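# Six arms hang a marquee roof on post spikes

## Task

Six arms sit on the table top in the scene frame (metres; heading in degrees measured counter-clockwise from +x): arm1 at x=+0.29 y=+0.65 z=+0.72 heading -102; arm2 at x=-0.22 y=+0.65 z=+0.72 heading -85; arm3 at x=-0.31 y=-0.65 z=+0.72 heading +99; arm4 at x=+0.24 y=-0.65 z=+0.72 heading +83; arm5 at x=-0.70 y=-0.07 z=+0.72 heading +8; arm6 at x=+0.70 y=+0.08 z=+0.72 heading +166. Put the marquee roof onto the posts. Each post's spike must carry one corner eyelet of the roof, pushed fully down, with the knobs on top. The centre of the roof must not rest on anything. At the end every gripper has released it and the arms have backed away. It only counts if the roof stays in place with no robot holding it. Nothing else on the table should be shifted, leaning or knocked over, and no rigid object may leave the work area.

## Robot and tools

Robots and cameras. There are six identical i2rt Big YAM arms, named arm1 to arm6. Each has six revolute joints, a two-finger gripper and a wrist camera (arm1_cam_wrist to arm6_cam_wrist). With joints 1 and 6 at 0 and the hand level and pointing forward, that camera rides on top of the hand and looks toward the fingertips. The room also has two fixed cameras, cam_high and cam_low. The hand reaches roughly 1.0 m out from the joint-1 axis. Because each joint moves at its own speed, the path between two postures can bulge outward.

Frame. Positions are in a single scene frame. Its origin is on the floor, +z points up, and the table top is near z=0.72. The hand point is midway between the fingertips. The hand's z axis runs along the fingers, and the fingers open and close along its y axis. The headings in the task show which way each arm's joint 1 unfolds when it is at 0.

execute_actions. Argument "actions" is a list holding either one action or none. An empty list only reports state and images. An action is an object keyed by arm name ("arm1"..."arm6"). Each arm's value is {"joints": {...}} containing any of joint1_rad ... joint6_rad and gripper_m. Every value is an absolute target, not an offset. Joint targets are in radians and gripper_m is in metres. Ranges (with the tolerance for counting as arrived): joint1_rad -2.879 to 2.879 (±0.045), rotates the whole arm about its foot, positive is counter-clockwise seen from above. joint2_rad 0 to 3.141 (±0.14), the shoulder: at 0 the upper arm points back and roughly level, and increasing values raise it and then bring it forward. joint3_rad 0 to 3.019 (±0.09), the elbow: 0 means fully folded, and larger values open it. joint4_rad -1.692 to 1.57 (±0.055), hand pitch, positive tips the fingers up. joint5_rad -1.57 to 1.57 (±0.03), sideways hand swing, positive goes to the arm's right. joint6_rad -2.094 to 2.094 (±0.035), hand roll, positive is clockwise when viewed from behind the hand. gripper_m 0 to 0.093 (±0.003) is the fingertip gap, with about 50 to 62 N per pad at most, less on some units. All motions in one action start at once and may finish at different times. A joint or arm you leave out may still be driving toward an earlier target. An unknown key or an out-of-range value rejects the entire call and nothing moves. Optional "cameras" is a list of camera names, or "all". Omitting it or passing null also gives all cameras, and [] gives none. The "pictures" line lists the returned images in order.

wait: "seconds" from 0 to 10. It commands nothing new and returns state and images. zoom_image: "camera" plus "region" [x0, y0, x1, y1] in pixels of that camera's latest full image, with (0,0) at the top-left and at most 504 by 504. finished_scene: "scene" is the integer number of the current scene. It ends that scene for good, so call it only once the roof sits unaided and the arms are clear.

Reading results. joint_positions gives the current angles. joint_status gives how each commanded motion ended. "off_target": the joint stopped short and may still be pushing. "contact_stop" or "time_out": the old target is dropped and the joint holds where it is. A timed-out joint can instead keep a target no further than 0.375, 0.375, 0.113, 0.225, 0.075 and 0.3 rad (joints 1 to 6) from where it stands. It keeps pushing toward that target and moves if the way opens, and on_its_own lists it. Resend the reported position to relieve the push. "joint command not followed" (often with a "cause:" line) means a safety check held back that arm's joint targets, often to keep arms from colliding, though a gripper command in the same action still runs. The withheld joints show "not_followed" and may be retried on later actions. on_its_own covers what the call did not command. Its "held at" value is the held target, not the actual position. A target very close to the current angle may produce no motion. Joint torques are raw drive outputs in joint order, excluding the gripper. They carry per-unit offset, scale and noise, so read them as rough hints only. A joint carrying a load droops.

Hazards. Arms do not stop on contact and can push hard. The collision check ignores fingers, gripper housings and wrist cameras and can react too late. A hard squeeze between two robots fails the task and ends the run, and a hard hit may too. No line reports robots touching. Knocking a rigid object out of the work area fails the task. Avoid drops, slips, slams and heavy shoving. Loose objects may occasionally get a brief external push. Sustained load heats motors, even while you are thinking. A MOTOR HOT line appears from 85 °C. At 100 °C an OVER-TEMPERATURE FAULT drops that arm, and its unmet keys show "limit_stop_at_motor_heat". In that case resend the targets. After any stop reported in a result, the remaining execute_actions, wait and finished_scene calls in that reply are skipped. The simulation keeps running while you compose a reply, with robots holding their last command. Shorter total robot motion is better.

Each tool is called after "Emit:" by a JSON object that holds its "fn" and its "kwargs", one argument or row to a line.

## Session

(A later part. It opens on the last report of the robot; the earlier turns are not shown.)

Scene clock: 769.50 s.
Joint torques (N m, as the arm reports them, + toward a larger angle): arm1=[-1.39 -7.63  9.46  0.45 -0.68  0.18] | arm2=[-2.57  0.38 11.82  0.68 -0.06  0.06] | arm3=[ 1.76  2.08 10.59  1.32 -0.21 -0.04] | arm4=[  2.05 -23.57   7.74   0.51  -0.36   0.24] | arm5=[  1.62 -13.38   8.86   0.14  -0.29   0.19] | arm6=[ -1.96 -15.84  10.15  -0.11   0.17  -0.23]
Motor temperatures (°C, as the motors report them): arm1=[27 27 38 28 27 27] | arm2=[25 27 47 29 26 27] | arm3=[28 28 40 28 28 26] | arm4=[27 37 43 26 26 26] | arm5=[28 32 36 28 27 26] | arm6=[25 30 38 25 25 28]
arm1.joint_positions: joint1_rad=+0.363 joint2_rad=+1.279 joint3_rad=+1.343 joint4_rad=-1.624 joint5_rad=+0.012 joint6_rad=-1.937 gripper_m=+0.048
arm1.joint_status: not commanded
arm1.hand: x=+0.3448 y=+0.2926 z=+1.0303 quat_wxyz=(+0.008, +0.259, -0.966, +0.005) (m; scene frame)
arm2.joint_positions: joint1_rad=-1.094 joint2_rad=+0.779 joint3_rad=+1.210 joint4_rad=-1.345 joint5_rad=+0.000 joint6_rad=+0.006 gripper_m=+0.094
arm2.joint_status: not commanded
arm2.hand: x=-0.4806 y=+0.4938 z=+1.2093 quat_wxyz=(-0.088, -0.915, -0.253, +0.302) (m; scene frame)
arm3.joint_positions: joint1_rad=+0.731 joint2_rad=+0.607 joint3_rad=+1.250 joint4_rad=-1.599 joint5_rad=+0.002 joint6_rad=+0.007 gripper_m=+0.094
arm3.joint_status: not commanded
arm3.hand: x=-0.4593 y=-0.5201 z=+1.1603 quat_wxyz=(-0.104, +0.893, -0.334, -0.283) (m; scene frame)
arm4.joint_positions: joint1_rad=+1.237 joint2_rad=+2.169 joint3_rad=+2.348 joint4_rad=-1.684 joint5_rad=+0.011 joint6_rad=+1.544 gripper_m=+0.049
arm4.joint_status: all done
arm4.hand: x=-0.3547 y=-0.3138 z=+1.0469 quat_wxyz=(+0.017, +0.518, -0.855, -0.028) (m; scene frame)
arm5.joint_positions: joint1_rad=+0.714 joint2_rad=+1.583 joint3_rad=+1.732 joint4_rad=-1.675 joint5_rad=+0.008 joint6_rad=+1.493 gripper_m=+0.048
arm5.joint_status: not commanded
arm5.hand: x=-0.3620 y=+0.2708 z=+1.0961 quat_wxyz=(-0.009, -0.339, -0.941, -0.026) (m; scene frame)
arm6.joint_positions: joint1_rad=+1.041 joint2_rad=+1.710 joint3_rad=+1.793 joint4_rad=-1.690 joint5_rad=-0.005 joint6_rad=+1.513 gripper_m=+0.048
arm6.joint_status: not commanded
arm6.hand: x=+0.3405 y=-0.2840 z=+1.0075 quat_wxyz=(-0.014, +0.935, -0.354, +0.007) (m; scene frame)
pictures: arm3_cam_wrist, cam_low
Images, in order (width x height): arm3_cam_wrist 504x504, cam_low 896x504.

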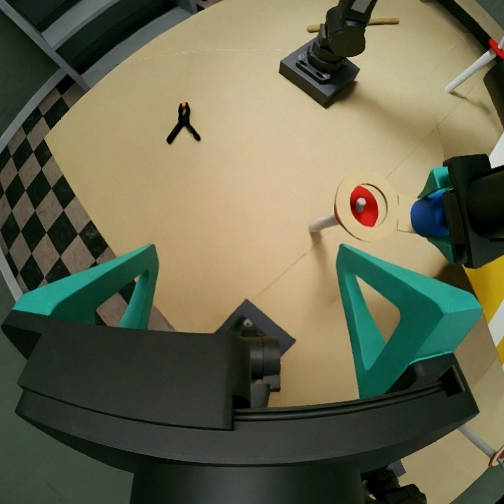

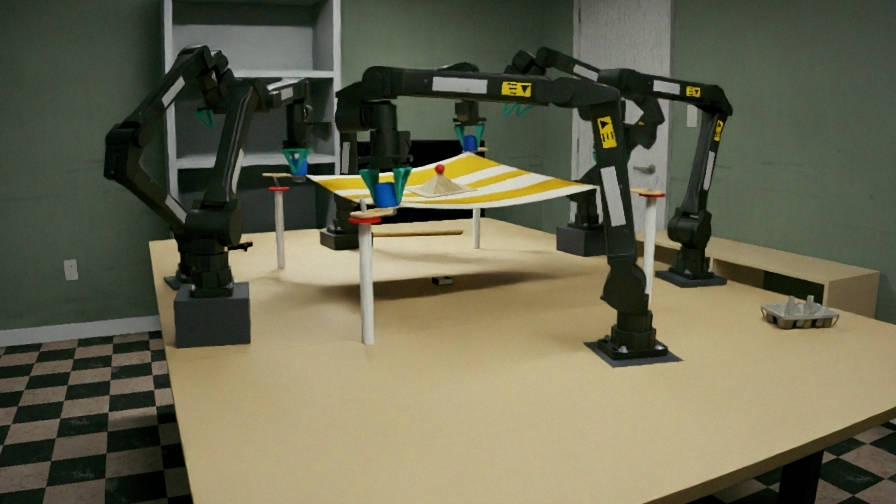

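Emit:
{"fn": "execute_actions", "kwargs": {
  "actions": [
    {"arm4":{"joints":{"joint1_rad":1.235,"joint2_rad":2.205}}}
  ],
  "cameras": ["arm3_cam_wrist","cam_low"]
}}

Emit:
{"fn": "zoom_image", "kwargs": {
  "camera": "cam_low",
  "region": [250, 130, 450, 250]
}}

Emit:
{"fn": "zoom_image", "kwargs": {
  "camera": "arm3_cam_wrist",
  "region": [300, 130, 500, 280]
}}

Scene clock: 780.63 s.
Joint torques (N m, as the arm reports them, + toward a larger angle): arm1=[-0.98 -7.83  9.51  0.38 -0.66  0.17] | arm2=[-2.61  0.35 11.84  0.61 -0.06  0.06] | arm3=[ 2.13  2.36 10.65  1.22 -0.19 -0.05] | arm4=[  0.44 -23.66   7.73   0.43  -0.37   0.23] | arm5=[  1.73 -13.35   8.84   0.15  -0.28   0.18] | arm6=[ -1.84 -15.49  10.05  -0.12   0.17  -0.23]
Motor temperatures (°C, as the motors report them): arm1=[27 27 38 28 27 27] | arm2=[25 27 47 29 26 27] | arm3=[28 28 40 28 28 26] | arm4=[27 37 41 26 26 26] | arm5=[28 32 36 28 27 26] | arm6=[25 30 38 25 25 28]
arm1.joint_positions: joint1_rad=+0.363 joint2_rad=+1.279 joint3_rad=+1.343 joint4_rad=-1.624 joint5_rad=+0.012 joint6_rad=-1.936 gripper_m=+0.048
arm1.joint_status: not commanded
arm1.hand: x=+0.3448 y=+0.2926 z=+1.0303 quat_wxyz=(+0.008, +0.258, -0.966, +0.005) (m; scene frame)
arm2.joint_positions: joint1_rad=-1.094 joint2_rad=+0.779 joint3_rad=+1.210 joint4_rad=-1.345 joint5_rad=+0.000 joint6_rad=+0.006 gripper_m=+0.094
arm2.joint_status: not commanded
arm2.hand: x=-0.4806 y=+0.4938 z=+1.2093 quat_wxyz=(-0.088, -0.915, -0.253, +0.302) (m; scene frame)
arm3.joint_positions: joint1_rad=+0.731 joint2_rad=+0.607 joint3_rad=+1.250 joint4_rad=-1.599 joint5_rad=+0.002 joint6_rad=+0.007 gripper_m=+0.094
arm3.joint_status: not commanded
arm3.hand: x=-0.4593 y=-0.5201 z=+1.1603 quat_wxyz=(-0.104, +0.893, -0.334, -0.283) (m; scene frame)
arm4.joint_positions: joint1_rad=+1.218 joint2_rad=+2.211 joint3_rad=+2.348 joint4_rad=-1.684 joint5_rad=+0.011 joint6_rad=+1.544 gripper_m=+0.049
arm4.joint_status: all done
arm4.hand: x=-0.3515 y=-0.3013 z=+1.0189 quat_wxyz=(+0.006, +0.510, -0.860, -0.010) (m; scene frame)
arm5.joint_positions: joint1_rad=+0.714 joint2_rad=+1.583 joint3_rad=+1.732 joint4_rad=-1.675 joint5_rad=+0.008 joint6_rad=+1.493 gripper_m=+0.048
arm5.joint_status: not commanded
arm5.hand: x=-0.3620 y=+0.2708 z=+1.0961 quat_wxyz=(-0.009, -0.339, -0.941, -0.026) (m; scene frame)
arm6.joint_positions: joint1_rad=+1.041 joint2_rad=+1.710 joint3_rad=+1.793 joint4_rad=-1.690 joint5_rad=-0.005 joint6_rad=+1.513 gripper_m=+0.048
arm6.joint_status: not commanded
arm6.hand: x=+0.3405 y=-0.2840 z=+1.0075 quat_wxyz=(-0.014, +0.935, -0.354, +0.007) (m; scene frame)
pictures: arm3_cam_wrist, cam_low
Images, in order (width x height): arm3_cam_wrist 504x504, cam_low 896x504.

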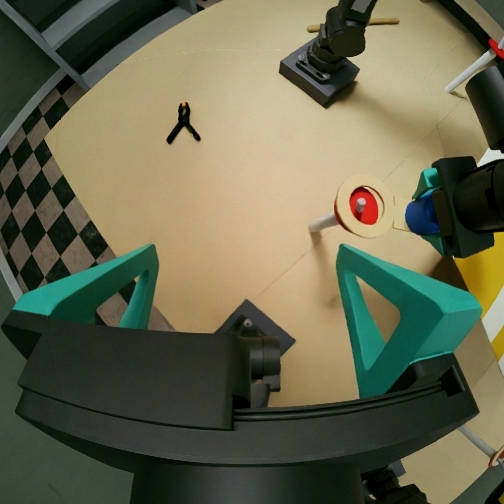

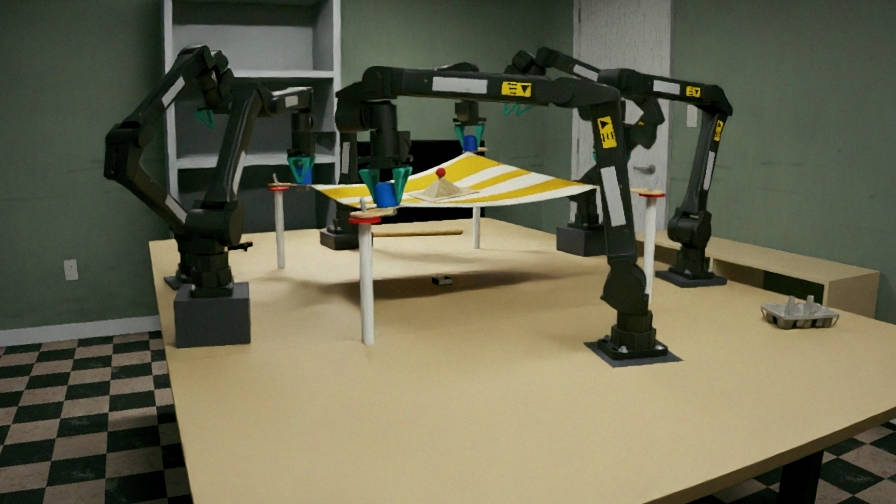

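Region (250, 130, 450, 250) of cam_low's 896x504 image, scaled by 2.520, with more detail than that image has; it fills the top 302 rows of this view, and the rest is white.

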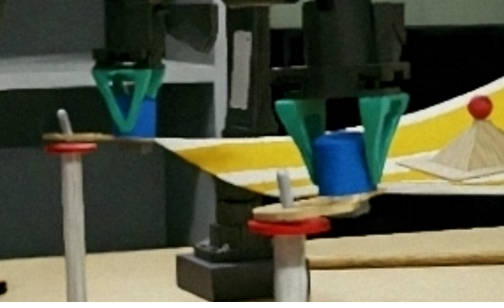

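Region (300, 130, 500, 280) of arm3_cam_wrist's 504x504 image, scaled by 2.520, with more detail than that image has; it fills the top 378 rows of this view, and the rest is white.

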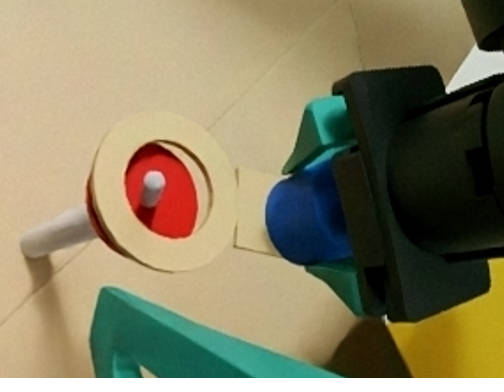

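Emit:
{"fn": "execute_actions", "kwargs": {
  "actions": [
    {"arm1":{"joints":{"gripper_m":0.093}},"arm4":{"joints":{"gripper_m":0.093,"joint1_rad":1.218}},"arm6":{"joints":{"gripper_m":0.093,"joint1_rad":1.041}},"arm5":{"joints":{"joint1_rad":0.78,"joint6_rad":1.565}}}
  ],
  "cameras": ["arm1_cam_wrist","arm2_cam_wrist","arm3_cam_wrist","cam_low","cam_high"]
}}

Emit:
{"fn": "zoom_image", "kwargs": {
  "camera": "cam_low",
  "region": [250, 120, 510, 250]
}}

Emit:
{"fn": "zoom_image", "kwargs": {
  "camera": "arm2_cam_wrist",
  "region": [0, 150, 200, 300]
}}

Scene clock: 788.80 s.
Joint torques (N m, as the arm reports them, + toward a larger angle): arm1=[-1.28 -7.92  9.41  0.4  -0.28  0.14] | arm2=[-2.58  0.34 11.83  0.66 -0.05  0.07] | arm3=[ 1.8   1.97 10.53  1.23 -0.19 -0.04] | arm4=[ -1.19 -23.57   7.74   0.45  -0.07   0.23] | arm5=[  3.15 -13.26   8.88   0.13  -0.51   0.24] | arm6=[ -0.81 -15.68  10.08  -0.1    0.15  -0.23]
Motor temperatures (°C, as the motors report them): arm1=[27 27 38 28 27 27] | arm2=[25 27 47 29 26 27] | arm3=[28 28 40 28 28 26] | arm4=[27 38 40 26 26 26] | arm5=[28 32 36 28 27 26] | arm6=[25 30 38 25 25 28]
arm1.joint_positions: joint1_rad=+0.363 joint2_rad=+1.279 joint3_rad=+1.343 joint4_rad=-1.624 joint5_rad=+0.003 joint6_rad=-1.933 gripper_m=+0.093
arm1.joint_status: all done
arm1.hand: x=+0.3463 y=+0.2928 z=+1.0303 quat_wxyz=(+0.004, +0.257, -0.967, +0.005) (m; scene frame)
arm2.joint_positions: joint1_rad=-1.094 joint2_rad=+0.779 joint3_rad=+1.210 joint4_rad=-1.345 joint5_rad=+0.000 joint6_rad=+0.006 gripper_m=+0.094
arm2.joint_status: not commanded
arm2.hand: x=-0.4806 y=+0.4938 z=+1.2093 quat_wxyz=(-0.088, -0.915, -0.253, +0.302) (m; scene frame)
arm3.joint_positions: joint1_rad=+0.731 joint2_rad=+0.607 joint3_rad=+1.250 joint4_rad=-1.599 joint5_rad=+0.002 joint6_rad=+0.007 gripper_m=+0.094
arm3.joint_status: not commanded
arm3.hand: x=-0.4593 y=-0.5201 z=+1.1603 quat_wxyz=(-0.104, +0.893, -0.334, -0.283) (m; scene frame)
arm4.joint_positions: joint1_rad=+1.217 joint2_rad=+2.211 joint3_rad=+2.348 joint4_rad=-1.684 joint5_rad=+0.005 joint6_rad=+1.544 gripper_m=+0.093
arm4.joint_status: all done
arm4.hand: x=-0.3516 y=-0.3014 z=+1.0189 quat_wxyz=(+0.009, +0.510, -0.860, -0.008) (m; scene frame)
arm5.joint_positions: joint1_rad=+0.753 joint2_rad=+1.583 joint3_rad=+1.732 joint4_rad=-1.675 joint5_rad=+0.015 joint6_rad=+1.542 gripper_m=+0.048
arm5.joint_status: all done
arm5.hand: x=-0.3750 y=+0.2830 z=+1.0963 quat_wxyz=(-0.011, -0.344, -0.939, -0.025) (m; scene frame)
arm6.joint_positions: joint1_rad=+1.041 joint2_rad=+1.710 joint3_rad=+1.793 joint4_rad=-1.690 joint5_rad=-0.004 joint6_rad=+1.512 gripper_m=+0.093
arm6.joint_status: all done
arm6.hand: x=+0.3404 y=-0.2839 z=+1.0075 quat_wxyz=(-0.014, +0.935, -0.354, +0.007) (m; scene frame)
pictures: arm1_cam_wrist, arm2_cam_wrist, arm3_cam_wrist, cam_high, cam_low
Images, in order (width x height): arm1_cam_wrist 504x504, arm2_cam_wrist 504x504, arm3_cam_wrist 504x504, cam_high 896x504, cam_low 896x504.

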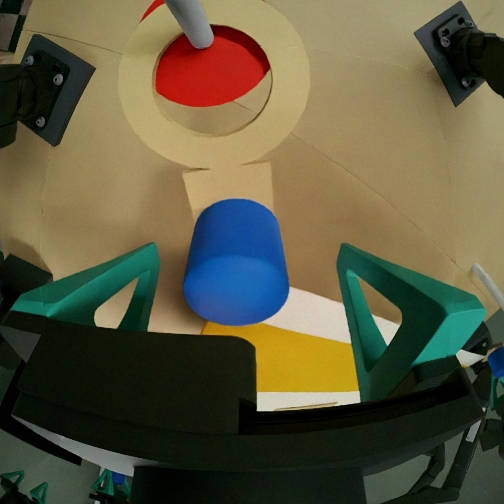

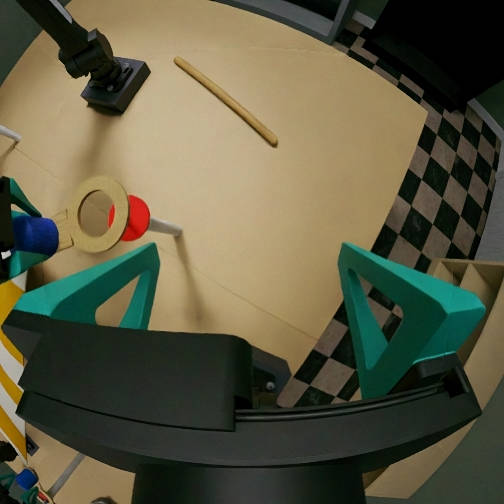

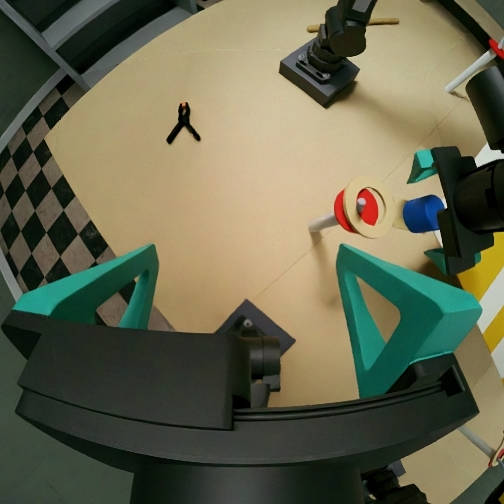

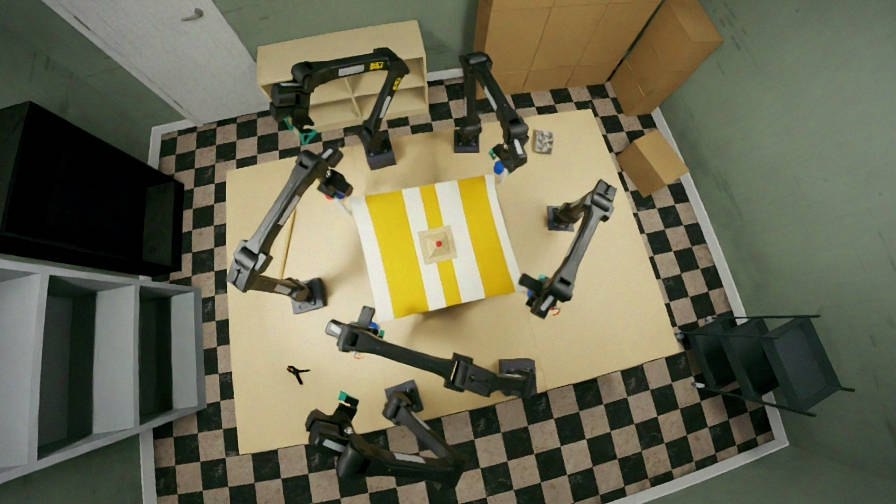

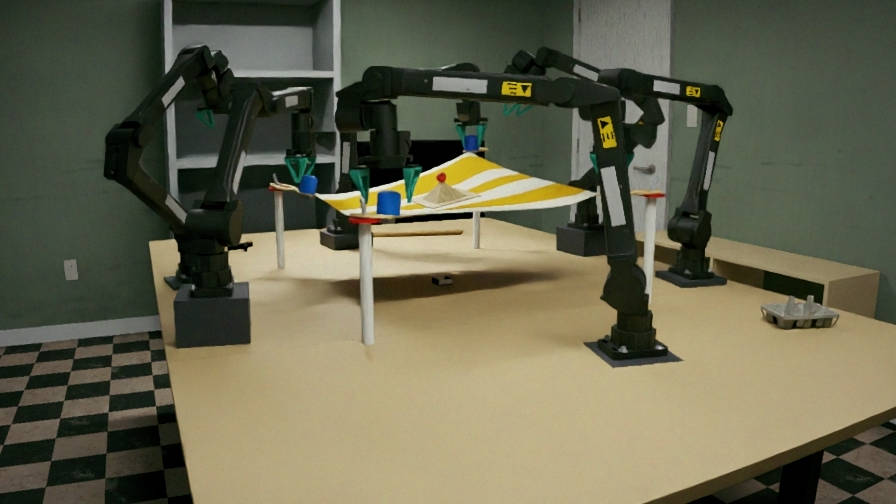

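Region (250, 120, 510, 250) of cam_low's 896x504 image, scaled by 1.938, with more detail than that image has.

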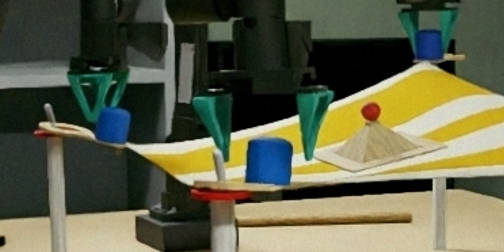

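Region (0, 150, 200, 300) of arm2_cam_wrist's 504x504 image, scaled by 2.520, with more detail than that image has; it fills the top 378 rows of this view, and the rest is white.

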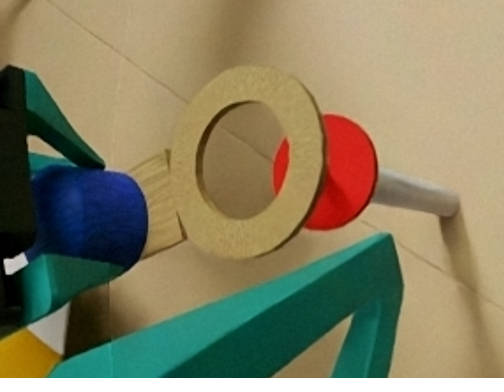

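Emit:
{"fn": "execute_actions", "kwargs": {
  "actions": [
    {"arm1":{"joints":{"joint2_rad":1.05}},"arm4":{"joints":{"joint2_rad":1.95}},"arm6":{"joints":{"joint2_rad":1.45}},"arm5":{"joints":{"joint1_rad":0.815,"joint3_rad":1.708,"joint6_rad":1.595}}}
  ],
  "cameras": ["arm2_cam_wrist","cam_low"]
}}

Emit:
{"fn": "zoom_image", "kwargs": {
  "camera": "arm2_cam_wrist",
  "region": [0, 150, 200, 300]
}}

Emit:
{"fn": "zoom_image", "kwargs": {
  "camera": "cam_low",
  "region": [250, 120, 510, 250]
}}

Scene clock: 803.27 s.
Joint torques (N m, as the arm reports them, + toward a larger angle): arm1=[-1.   -3.68 10.37  0.77 -0.27  0.17] | arm2=[-2.57  0.48 11.83  0.63 -0.05  0.05] | arm3=[ 2.1   2.   10.59  1.29 -0.16 -0.04] | arm4=[ -1.17 -20.     8.11   0.81  -0.06   0.22] | arm5=[  3.88 -13.21   8.9    0.07  -0.68   0.29] | arm6=[ -1.26 -10.69  10.68   0.4    0.14  -0.23]
Motor temperatures (°C, as the motors report them): arm1=[27 27 38 28 27 27] | arm2=[25 27 47 29 26 27] | arm3=[28 28 40 28 28 26] | arm4=[27 38 39 26 26 26] | arm5=[28 32 36 28 27 26] | arm6=[25 31 38 25 25 28]
arm1.joint_positions: joint1_rad=+0.363 joint2_rad=+1.038 joint3_rad=+1.336 joint4_rad=-1.624 joint5_rad=+0.003 joint6_rad=-1.932 gripper_m=+0.093
arm1.joint_status: all done
arm1.hand: x=+0.3388 y=+0.3414 z=+1.1034 quat_wxyz=(+0.015, +0.254, -0.959, +0.121) (m; scene frame)
arm2.joint_positions: joint1_rad=-1.094 joint2_rad=+0.779 joint3_rad=+1.210 joint4_rad=-1.345 joint5_rad=+0.000 joint6_rad=+0.006 gripper_m=+0.094
arm2.joint_status: not commanded
arm2.hand: x=-0.4806 y=+0.4938 z=+1.2093 quat_wxyz=(-0.088, -0.915, -0.253, +0.302) (m; scene frame)
arm3.joint_positions: joint1_rad=+0.731 joint2_rad=+0.607 joint3_rad=+1.250 joint4_rad=-1.599 joint5_rad=+0.002 joint6_rad=+0.007 gripper_m=+0.094
arm3.joint_status: not commanded
arm3.hand: x=-0.4593 y=-0.5201 z=+1.1603 quat_wxyz=(-0.104, +0.893, -0.334, -0.283) (m; scene frame)
arm4.joint_positions: joint1_rad=+1.217 joint2_rad=+1.953 joint3_rad=+2.341 joint4_rad=-1.684 joint5_rad=+0.004 joint6_rad=+1.544 gripper_m=+0.093
arm4.joint_status: all done
arm4.hand: x=-0.3157 y=-0.3199 z=+1.1831 quat_wxyz=(+0.070, +0.504, -0.853, -0.117) (m; scene frame)
arm5.joint_positions: joint1_rad=+0.780 joint2_rad=+1.582 joint3_rad=+1.704 joint4_rad=-1.675 joint5_rad=+0.020 joint6_rad=+1.568 gripper_m=+0.048
arm5.joint_status: all done
arm5.hand: x=-0.3879 y=+0.2871 z=+1.0857 quat_wxyz=(-0.009, -0.343, -0.939, -0.011) (m; scene frame)
arm6.joint_positions: joint1_rad=+1.041 joint2_rad=+1.438 joint3_rad=+1.785 joint4_rad=-1.690 joint5_rad=-0.004 joint6_rad=+1.511 gripper_m=+0.093
arm6.joint_status: all done
arm6.hand: x=+0.3830 y=-0.2414 z=+1.1302 quat_wxyz=(+0.106, +0.929, -0.351, -0.047) (m; scene frame)
pictures: arm2_cam_wrist, cam_low
Images, in order (width x height): arm2_cam_wrist 504x504, cam_low 896x504.

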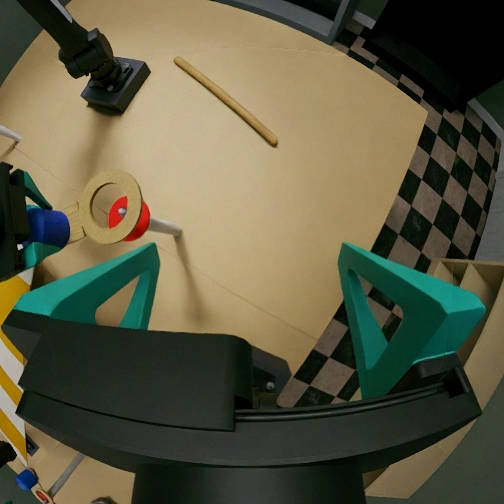

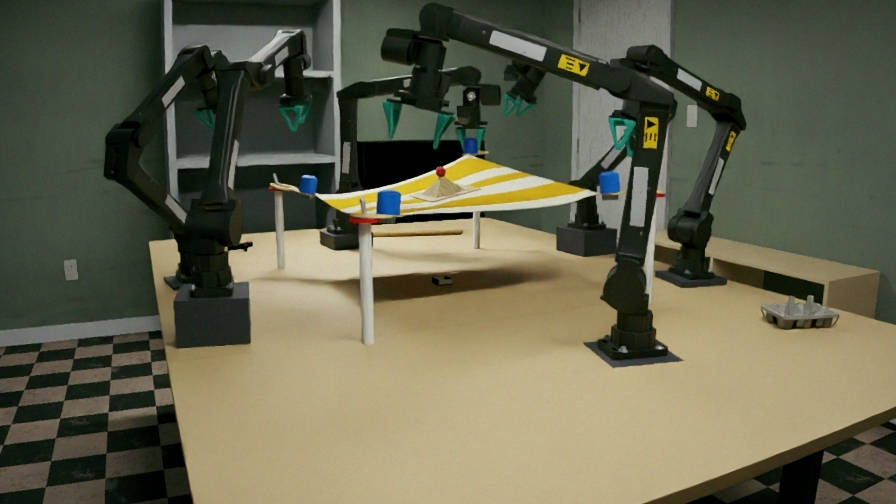

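Region (0, 150, 200, 300) of arm2_cam_wrist's 504x504 image, scaled by 2.520, with more detail than that image has; it fills the top 378 rows of this view, and the rest is white.

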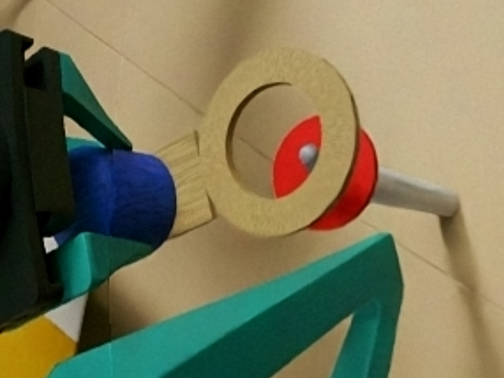

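Region (250, 120, 510, 250) of cam_low's 896x504 image, scaled by 1.938, with more detail than that image has.

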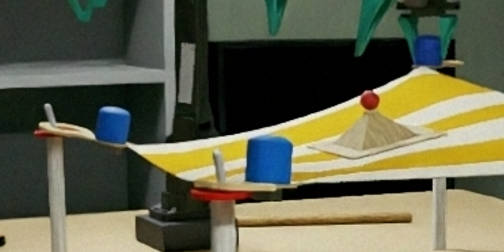

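Emit:
{"fn": "execute_actions", "kwargs": {
  "actions": [
    {"arm1":{"joints":{"joint2_rad":0.95}},"arm4":{"joints":{"joint2_rad":1.86}},"arm6":{"joints":{"joint2_rad":1.35}},"arm5":{"joints":{"joint2_rad":1.632,"joint3_rad":1.63,"joint4_rad":-1.615}}}
  ],
  "cameras": ["arm2_cam_wrist","cam_low"]
}}

Emit:
{"fn": "zoom_image", "kwargs": {
  "camera": "arm2_cam_wrist",
  "region": [0, 150, 200, 300]
}}

Emit:
{"fn": "zoom_image", "kwargs": {
  "camera": "cam_low",
  "region": [380, 120, 560, 250]
}}

Scene clock: 820.63 s.
Joint torques (N m, as the arm reports them, + toward a larger angle): arm1=[-1.16 -2.11 10.09  0.91 -0.26  0.17] | arm2=[-2.49  0.57 11.84  0.63 -0.05  0.06] | arm3=[ 2.24  2.01 10.6   1.21 -0.2  -0.05] | arm4=[ -1.3  -18.24   8.03   0.98  -0.07   0.21] | arm5=[  4.15 -13.26   8.99   0.68  -0.69   0.29] | arm6=[ -1.15 -10.21  10.61   0.58   0.12  -0.25]
Motor temperatures (°C, as the motors report them): arm1=[27 27 38 28 27 27] | arm2=[25 27 47 29 26 27] | arm3=[28 28 40 28 28 26] | arm4=[27 37 39 26 26 26] | arm5=[28 32 36 28 28 26] | arm6=[25 30 38 25 25 28]
arm1.joint_positions: joint1_rad=+0.363 joint2_rad=+0.945 joint3_rad=+1.336 joint4_rad=-1.624 joint5_rad=+0.003 joint6_rad=-1.932 gripper_m=+0.093
arm1.joint_status: all done
arm1.hand: x=+0.3353 y=+0.3642 z=+1.1294 quat_wxyz=(+0.020, +0.253, -0.953, +0.167) (m; scene frame)
arm2.joint_positions: joint1_rad=-1.094 joint2_rad=+0.779 joint3_rad=+1.210 joint4_rad=-1.345 joint5_rad=+0.000 joint6_rad=+0.006 gripper_m=+0.094
arm2.joint_status: not commanded
arm2.hand: x=-0.4806 y=+0.4938 z=+1.2093 quat_wxyz=(-0.088, -0.915, -0.253, +0.302) (m; scene frame)
arm3.joint_positions: joint1_rad=+0.731 joint2_rad=+0.607 joint3_rad=+1.250 joint4_rad=-1.599 joint5_rad=+0.002 joint6_rad=+0.007 gripper_m=+0.094
arm3.joint_status: not commanded
arm3.hand: x=-0.4593 y=-0.5201 z=+1.1603 quat_wxyz=(-0.104, +0.893, -0.334, -0.283) (m; scene frame)
arm4.joint_positions: joint1_rad=+1.217 joint2_rad=+1.861 joint3_rad=+2.341 joint4_rad=-1.684 joint5_rad=+0.004 joint6_rad=+1.544 gripper_m=+0.093
arm4.joint_status: all done
arm4.hand: x=-0.2944 y=-0.3314 z=+1.2399 quat_wxyz=(+0.093, +0.500, -0.847, -0.157) (m; scene frame)
arm5.joint_positions: joint1_rad=+0.781 joint2_rad=+1.654 joint3_rad=+1.623 joint4_rad=-1.619 joint5_rad=+0.020 joint6_rad=+1.569 gripper_m=+0.048
arm5.joint_status: all done
arm5.hand: x=-0.3844 y=+0.2926 z=+1.0225 quat_wxyz=(+0.008, -0.342, -0.939, +0.034) (m; scene frame)
arm6.joint_positions: joint1_rad=+1.041 joint2_rad=+1.351 joint3_rad=+1.785 joint4_rad=-1.690 joint5_rad=-0.004 joint6_rad=+1.511 gripper_m=+0.093
arm6.joint_status: all done
arm6.hand: x=+0.4012 y=-0.2232 z=+1.1665 quat_wxyz=(+0.146, +0.924, -0.348, -0.065) (m; scene frame)
pictures: arm2_cam_wrist, cam_low
Images, in order (width x height): arm2_cam_wrist 504x504, cam_low 896x504.

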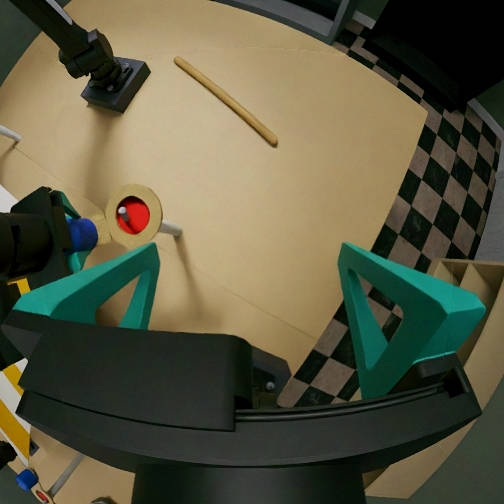

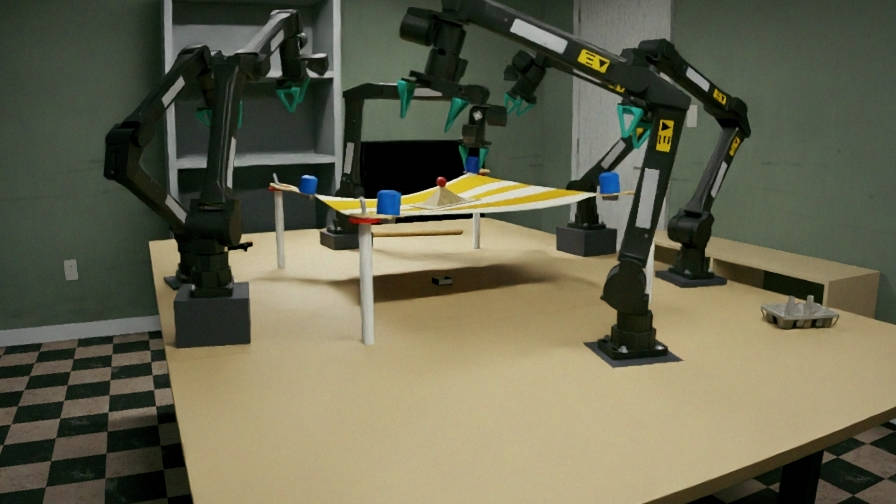

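Region (0, 150, 200, 300) of arm2_cam_wrist's 504x504 image, scaled by 2.520, with more detail than that image has; it fills the top 378 rows of this view, and the rest is white.

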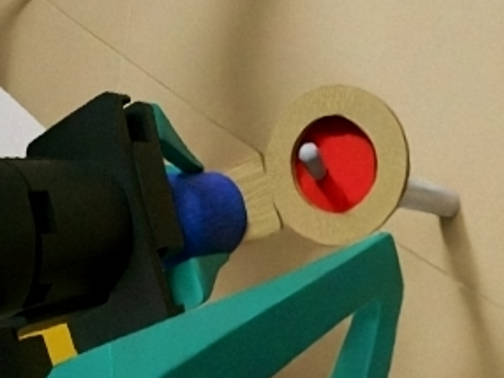

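Region (380, 120, 560, 250) of cam_low's 896x504 image, scaled by 2.800, with more detail than that image has.

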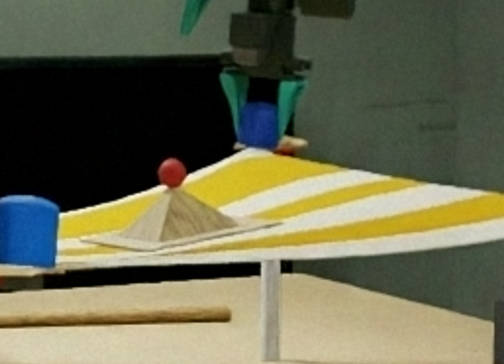

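Emit:
{"fn": "execute_actions", "kwargs": {
  "actions": [
    {"arm5":{"joints":{"joint1_rad":0.735,"joint6_rad":1.51}},"arm1":{"joints":{"joint2_rad":0.87}},"arm4":{"joints":{"joint2_rad":1.78}},"arm6":{"joints":{"joint2_rad":1.27}}}
  ],
  "cameras": ["arm2_cam_wrist"]
}}

Emit:
{"fn": "execute_actions", "kwargs": {
  "actions": [
    {"arm5":{"joints":{"gripper_m":0.093}},"arm1":{"joints":{"joint2_rad":0.8}},"arm4":{"joints":{"joint2_rad":1.7}},"arm6":{"joints":{"joint2_rad":1.19}}}
  ],
  "cameras": ["arm2_cam_wrist","arm5_cam_wrist","cam_low"]
}}

Scene clock: 827.83 s.
Joint torques (N m, as the arm reports them, + toward a larger angle): arm1=[-1.05 -1.5  10.13  1.02 -0.25  0.17] | arm2=[-2.49  0.31 11.84  0.65 -0.05  0.07] | arm3=[ 2.19  2.12 10.52  1.21 -0.18 -0.04] | arm4=[ -1.33 -17.1    7.9    1.07  -0.07   0.2 ] | arm5=[  1.98 -13.33   8.96   0.66  -0.45  -0.05] | arm6=[-0.99 -9.29 10.25  0.78  0.11 -0.25]
Motor temperatures (°C, as the motors report them): arm1=[27 27 39 28 27 27] | arm2=[25 27 47 29 26 27] | arm3=[28 28 40 28 28 26] | arm4=[27 37 39 26 26 26] | arm5=[28 33 36 28 28 26] | arm6=[25 30 38 25 25 28]
arm1.joint_positions: joint1_rad=+0.363 joint2_rad=+0.866 joint3_rad=+1.336 joint4_rad=-1.624 joint5_rad=+0.003 joint6_rad=-1.932 gripper_m=+0.093
arm1.joint_status: all done
arm1.hand: x=+0.3320 y=+0.3852 z=+1.1496 quat_wxyz=(+0.024, +0.251, -0.946, +0.205) (m; scene frame)
arm2.joint_positions: joint1_rad=-1.094 joint2_rad=+0.779 joint3_rad=+1.210 joint4_rad=-1.345 joint5_rad=+0.000 joint6_rad=+0.006 gripper_m=+0.094
arm2.joint_status: not commanded
arm2.hand: x=-0.4806 y=+0.4938 z=+1.2093 quat_wxyz=(-0.088, -0.915, -0.253, +0.302) (m; scene frame)
arm3.joint_positions: joint1_rad=+0.731 joint2_rad=+0.607 joint3_rad=+1.250 joint4_rad=-1.599 joint5_rad=+0.002 joint6_rad=+0.007 gripper_m=+0.094
arm3.joint_status: not commanded
arm3.hand: x=-0.4593 y=-0.5201 z=+1.1603 quat_wxyz=(-0.104, +0.893, -0.334, -0.283) (m; scene frame)
arm4.joint_positions: joint1_rad=+1.217 joint2_rad=+1.784 joint3_rad=+2.341 joint4_rad=-1.684 joint5_rad=+0.004 joint6_rad=+1.544 gripper_m=+0.093
arm4.joint_status: all done
arm4.hand: x=-0.2732 y=-0.3430 z=+1.2852 quat_wxyz=(+0.111, +0.496, -0.840, -0.190) (m; scene frame)
arm5.joint_positions: joint1_rad=+0.722 joint2_rad=+1.654 joint3_rad=+1.623 joint4_rad=-1.619 joint5_rad=+0.013 joint6_rad=+1.518 gripper_m=+0.048
arm5.joint_status: all done
arm5.hand: x=-0.3642 y=+0.2743 z=+1.0221 quat_wxyz=(+0.013, -0.346, -0.938, +0.032) (m; scene frame)
arm6.joint_positions: joint1_rad=+1.041 joint2_rad=+1.271 joint3_rad=+1.785 joint4_rad=-1.690 joint5_rad=-0.004 joint6_rad=+1.511 gripper_m=+0.093
arm6.joint_status: all done
arm6.hand: x=+0.4198 y=-0.2047 z=+1.1977 quat_wxyz=(+0.182, +0.917, -0.346, -0.081) (m; scene frame)
pictures: arm2_cam_wrist
Images, in order (width x height): arm2_cam_wrist 504x504.

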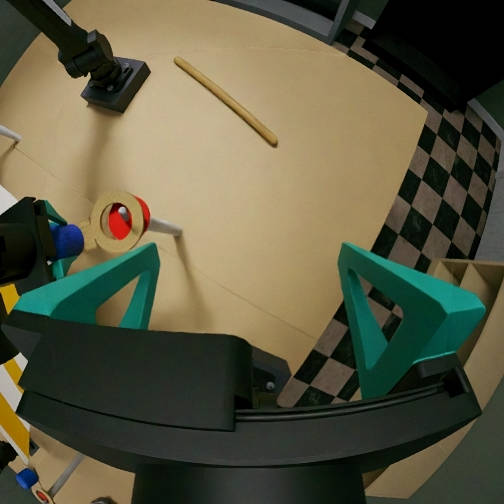

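Scene clock: 828.90 s.
Joint torques (N m, as the arm reports them, + toward a larger angle): arm1=[-1.12  0.12 10.02  1.11 -0.25  0.18] | arm2=[-2.69  0.33 11.84  0.66 -0.06  0.06] | arm3=[ 2.25  1.9  10.54  1.32 -0.17 -0.05] | arm4=[ -1.35 -15.1    7.65   1.19  -0.06   0.21] | arm5=[  1.68 -13.55   8.96   0.63  -0.16  -0.06] | arm6=[-1.03 -6.82 10.02  0.85  0.11 -0.26]
Motor temperatures (°C, as the motors report them): arm1=[27 27 39 28 27 27] | arm2=[25 27 47 29 26 27] | arm3=[28 28 40 28 28 26] | arm4=[27 37 39 26 26 26] | arm5=[28 33 36 28 28 26] | arm6=[25 30 38 25 25 28]
arm1.joint_positions: joint1_rad=+0.363 joint2_rad=+0.798 joint3_rad=+1.336 joint4_rad=-1.624 joint5_rad=+0.003 joint6_rad=-1.932 gripper_m=+0.093
arm1.joint_status: all done
arm1.hand: x=+0.3290 y=+0.4046 z=+1.1658 quat_wxyz=(+0.027, +0.249, -0.938, +0.238) (m; scene frame)
arm2.joint_positions: joint1_rad=-1.094 joint2_rad=+0.779 joint3_rad=+1.210 joint4_rad=-1.345 joint5_rad=+0.000 joint6_rad=+0.006 gripper_m=+0.094
arm2.joint_status: not commanded
arm2.hand: x=-0.4806 y=+0.4938 z=+1.2093 quat_wxyz=(-0.088, -0.915, -0.253, +0.302) (m; scene frame)
arm3.joint_positions: joint1_rad=+0.731 joint2_rad=+0.607 joint3_rad=+1.250 joint4_rad=-1.599 joint5_rad=+0.002 joint6_rad=+0.007 gripper_m=+0.094
arm3.joint_status: not commanded
arm3.hand: x=-0.4593 y=-0.5201 z=+1.1603 quat_wxyz=(-0.104, +0.893, -0.334, -0.283) (m; scene frame)
arm4.joint_positions: joint1_rad=+1.217 joint2_rad=+1.701 joint3_rad=+2.341 joint4_rad=-1.684 joint5_rad=+0.004 joint6_rad=+1.544 gripper_m=+0.093
arm4.joint_status: all done
arm4.hand: x=-0.2472 y=-0.3575 z=+1.3317 quat_wxyz=(+0.131, +0.490, -0.832, -0.225) (m; scene frame)
arm5.joint_positions: joint1_rad=+0.723 joint2_rad=+1.654 joint3_rad=+1.623 joint4_rad=-1.619 joint5_rad=+0.005 joint6_rad=+1.518 gripper_m=+0.093
arm5.joint_status: all done
arm5.hand: x=-0.3659 y=+0.2759 z=+1.0222 quat_wxyz=(+0.017, -0.345, -0.938, +0.030) (m; scene frame)
arm6.joint_positions: joint1_rad=+1.041 joint2_rad=+1.189 joint3_rad=+1.785 joint4_rad=-1.690 joint5_rad=-0.004 joint6_rad=+1.511 gripper_m=+0.093
arm6.joint_status: all done
arm6.hand: x=+0.4409 y=-0.1836 z=+1.2278 quat_wxyz=(+0.218, +0.909, -0.342, -0.097) (m; scene frame)
pictures: arm2_cam_wrist, arm5_cam_wrist, cam_low
Images, in order (width x height): arm2_cam_wrist 504x504, arm5_cam_wrist 504x504, cam_low 896x504.

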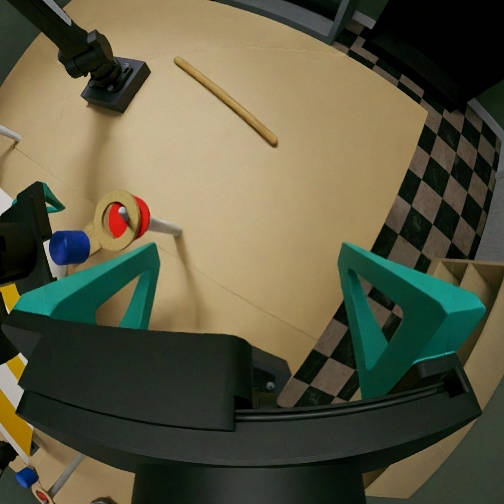

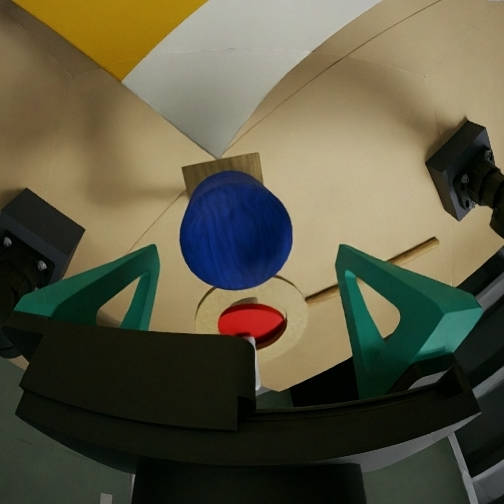

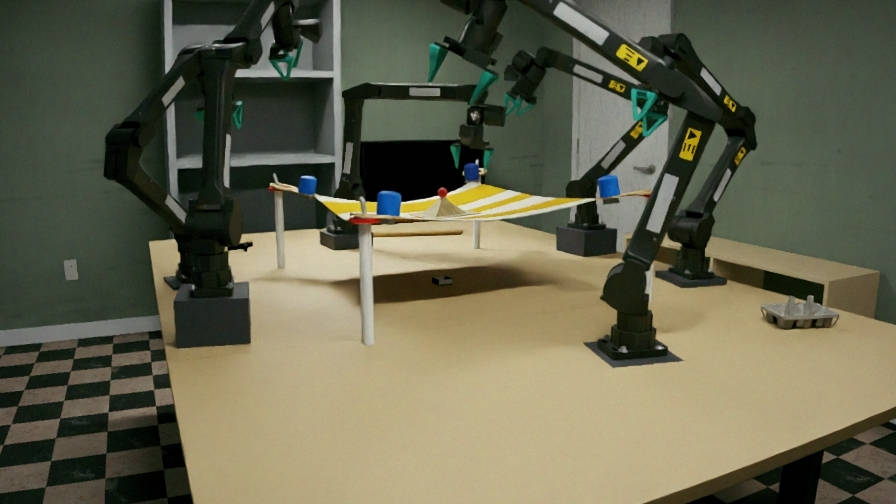

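Emit:
{"fn": "execute_actions", "kwargs": {
  "actions": [
    {"arm5":{"joints":{"joint2_rad":1.25,"joint3_rad":1.78}},"arm1":{"joints":{"joint2_rad":0.45}},"arm2":{"joints":{"joint2_rad":0.45}},"arm3":{"joints":{"joint2_rad":0.3}},"arm4":{"joints":{"joint2_rad":1.35}},"arm6":{"joints":{"joint2_rad":0.85}}}
  ]
}}

Scene clock: 839.73 s.
Joint torques (N m, as the arm reports them, + toward a larger angle): arm1=[-0.97  7.01  8.07  1.49 -0.22  0.2 ] | arm2=[-2.57  5.94 10.38  1.06 -0.06  0.07] | arm3=[ 2.03  8.49  7.68  1.76 -0.2  -0.07] | arm4=[-1.4  -8.4   5.5   1.58 -0.09  0.18] | arm5=[ 1.62 -6.84  9.47  1.77 -0.15 -0.1 ] | arm6=[-1.01 -0.3   7.13  1.35  0.09 -0.28]
Motor temperatures (°C, as the motors report them): arm1=[27 26 38 28 27 27] | arm2=[25 27 47 29 26 27] | arm3=[28 28 40 28 28 26] | arm4=[27 36 39 26 26 26] | arm5=[28 33 36 28 27 26] | arm6=[25 30 38 25 25 28]
arm1.joint_positions: joint1_rad=+0.363 joint2_rad=+0.436 joint3_rad=+1.336 joint4_rad=-1.624 joint5_rad=+0.003 joint6_rad=-1.932 gripper_m=+0.093
arm1.joint_status: all done
arm1.hand: x=+0.3104 y=+0.5230 z=+1.2268 quat_wxyz=(+0.044, +0.233, -0.881, +0.408) (m; scene frame)
arm2.joint_positions: joint1_rad=-1.094 joint2_rad=+0.439 joint3_rad=+1.210 joint4_rad=-1.348 joint5_rad=+0.000 joint6_rad=+0.006 gripper_m=+0.094
arm2.joint_status: all done
arm2.hand: x=-0.3887 y=+0.5502 z=+1.2863 quat_wxyz=(-0.130, -0.851, -0.235, +0.451) (m; scene frame)
arm3.joint_positions: joint1_rad=+0.731 joint2_rad=+0.283 joint3_rad=+1.266 joint4_rad=-1.603 joint5_rad=+0.002 joint6_rad=+0.007 gripper_m=+0.094
arm3.joint_status: all done
arm3.hand: x=-0.3773 y=-0.5902 z=+1.2066 quat_wxyz=(-0.157, +0.833, -0.312, -0.429) (m; scene frame)
arm4.joint_positions: joint1_rad=+1.217 joint2_rad=+1.362 joint3_rad=+2.352 joint4_rad=-1.684 joint5_rad=+0.004 joint6_rad=+1.544 gripper_m=+0.093
arm4.joint_status: all done
arm4.hand: x=-0.1082 y=-0.4358 z=+1.4958 quat_wxyz=(+0.210, +0.459, -0.781, -0.368) (m; scene frame)
arm5.joint_positions: joint1_rad=+0.723 joint2_rad=+1.261 joint3_rad=+1.765 joint4_rad=-1.619 joint5_rad=+0.004 joint6_rad=+1.518 gripper_m=+0.093
arm5.joint_status: all done
arm5.hand: x=-0.4133 y=+0.2219 z=+1.2516 quat_wxyz=(-0.087, -0.338, -0.912, -0.213) (m; scene frame)
arm6.joint_positions: joint1_rad=+1.041 joint2_rad=+0.852 joint3_rad=+1.799 joint4_rad=-1.690 joint5_rad=-0.004 joint6_rad=+1.511 gripper_m=+0.093
arm6.joint_status: all done
arm6.hand: x=+0.5434 y=-0.0808 z=+1.3277 quat_wxyz=(+0.370, +0.856, -0.322, -0.165) (m; scene frame)
pictures: arm1_cam_wrist, arm2_cam_wrist, arm3_cam_wrist, arm4_cam_wrist, arm5_cam_wrist, arm6_cam_wrist, cam_high, cam_low
Images, in order (width x height): arm1_cam_wrist 504x504, arm2_cam_wrist 504x504, arm3_cam_wrist 504x504, arm4_cam_wrist 504x504, arm5_cam_wrist 504x504, arm6_cam_wrist 504x504, cam_high 896x504, cam_low 896x504.

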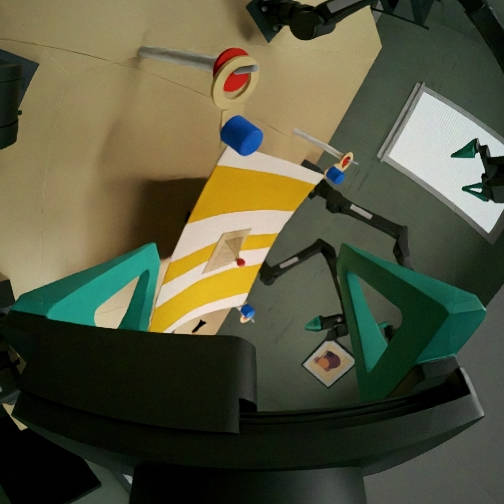

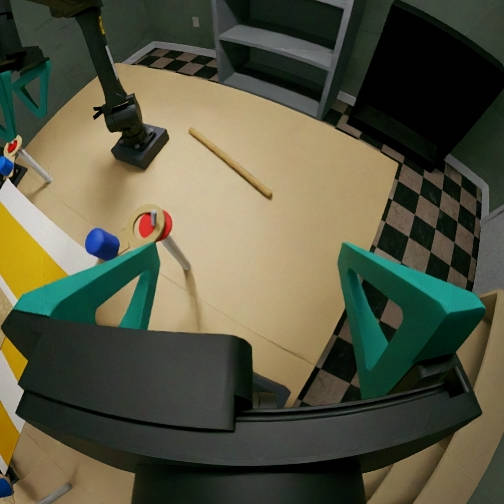

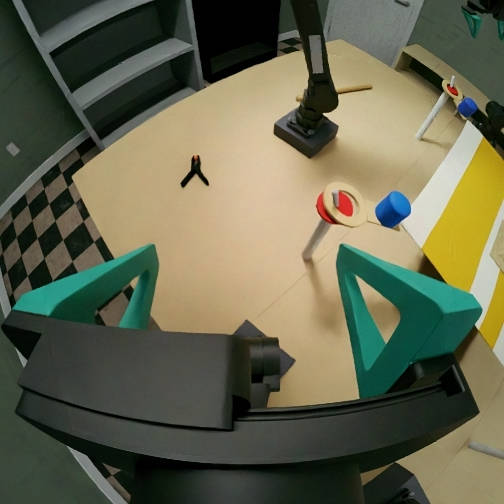

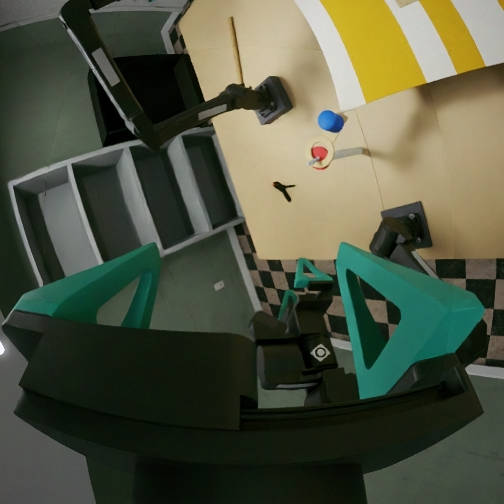

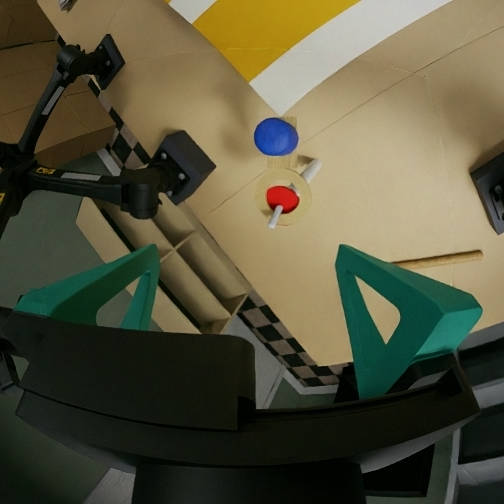

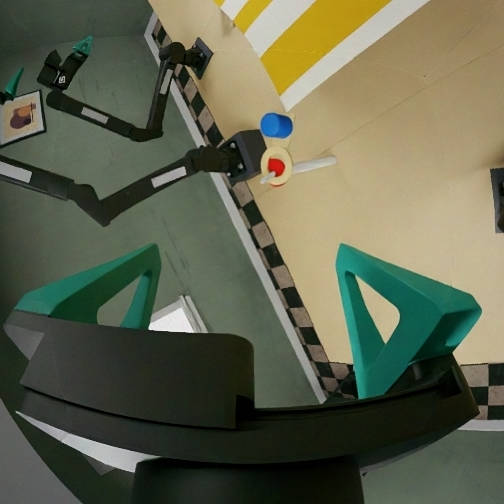

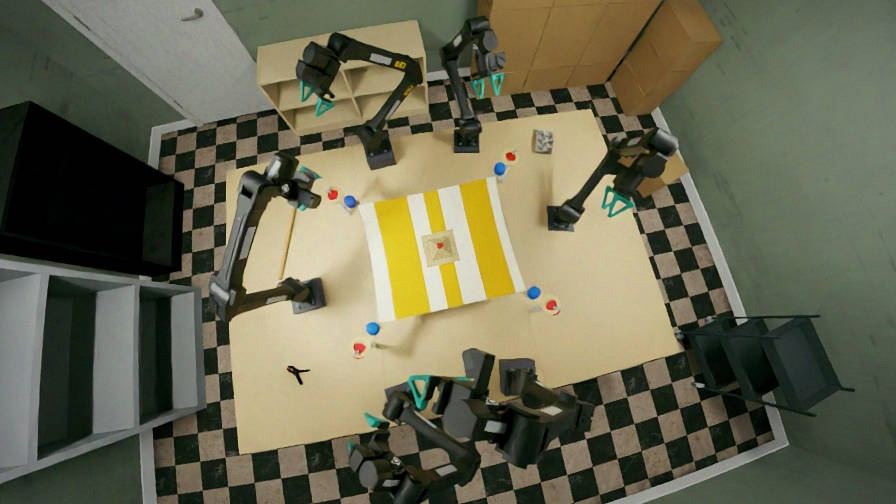

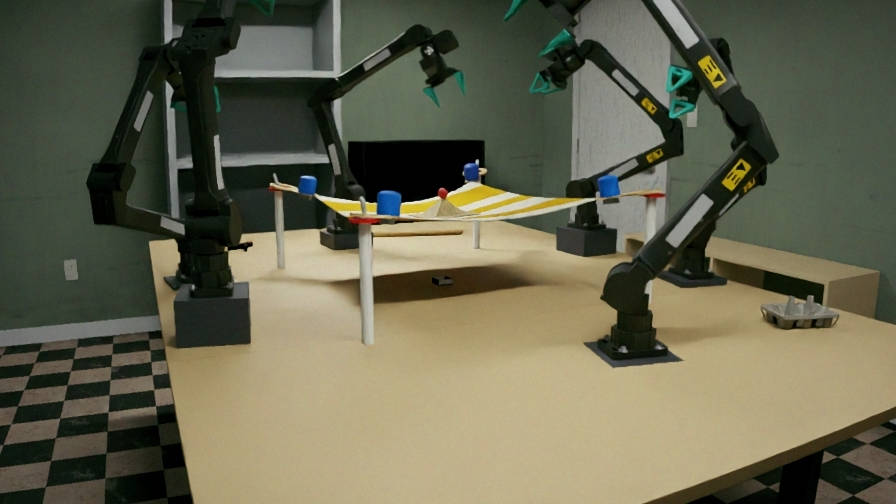

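Emit:
{"fn": "zoom_image", "kwargs": {
  "camera": "cam_low",
  "region": [250, 130, 690, 260]
}}

Emit:
{"fn": "zoom_image", "kwargs": {
  "camera": "cam_high",
  "region": [280, 120, 620, 400]
}}

Region (250, 130, 690, 260) of cam_low's 896x504 image, scaled by 1.145, with more detail than that image has; it fills the top 149 rows of this view, and the rest is white.

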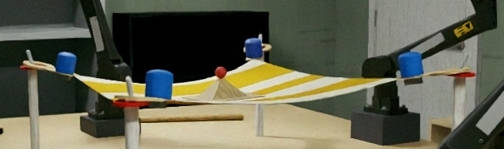

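Region (280, 120, 620, 400) of cam_high's 896x504 image, scaled by 1.482, with more detail than that image has; it fills the top 415 rows of this view, and the rest is white.

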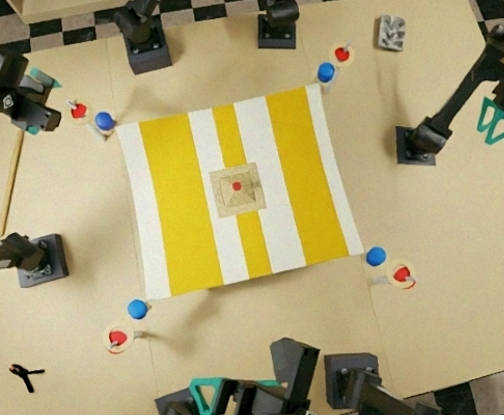

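Emit:
{"fn": "finished_scene", "kwargs": {
  "scene": 1
}}

The scene is finished: the task was done.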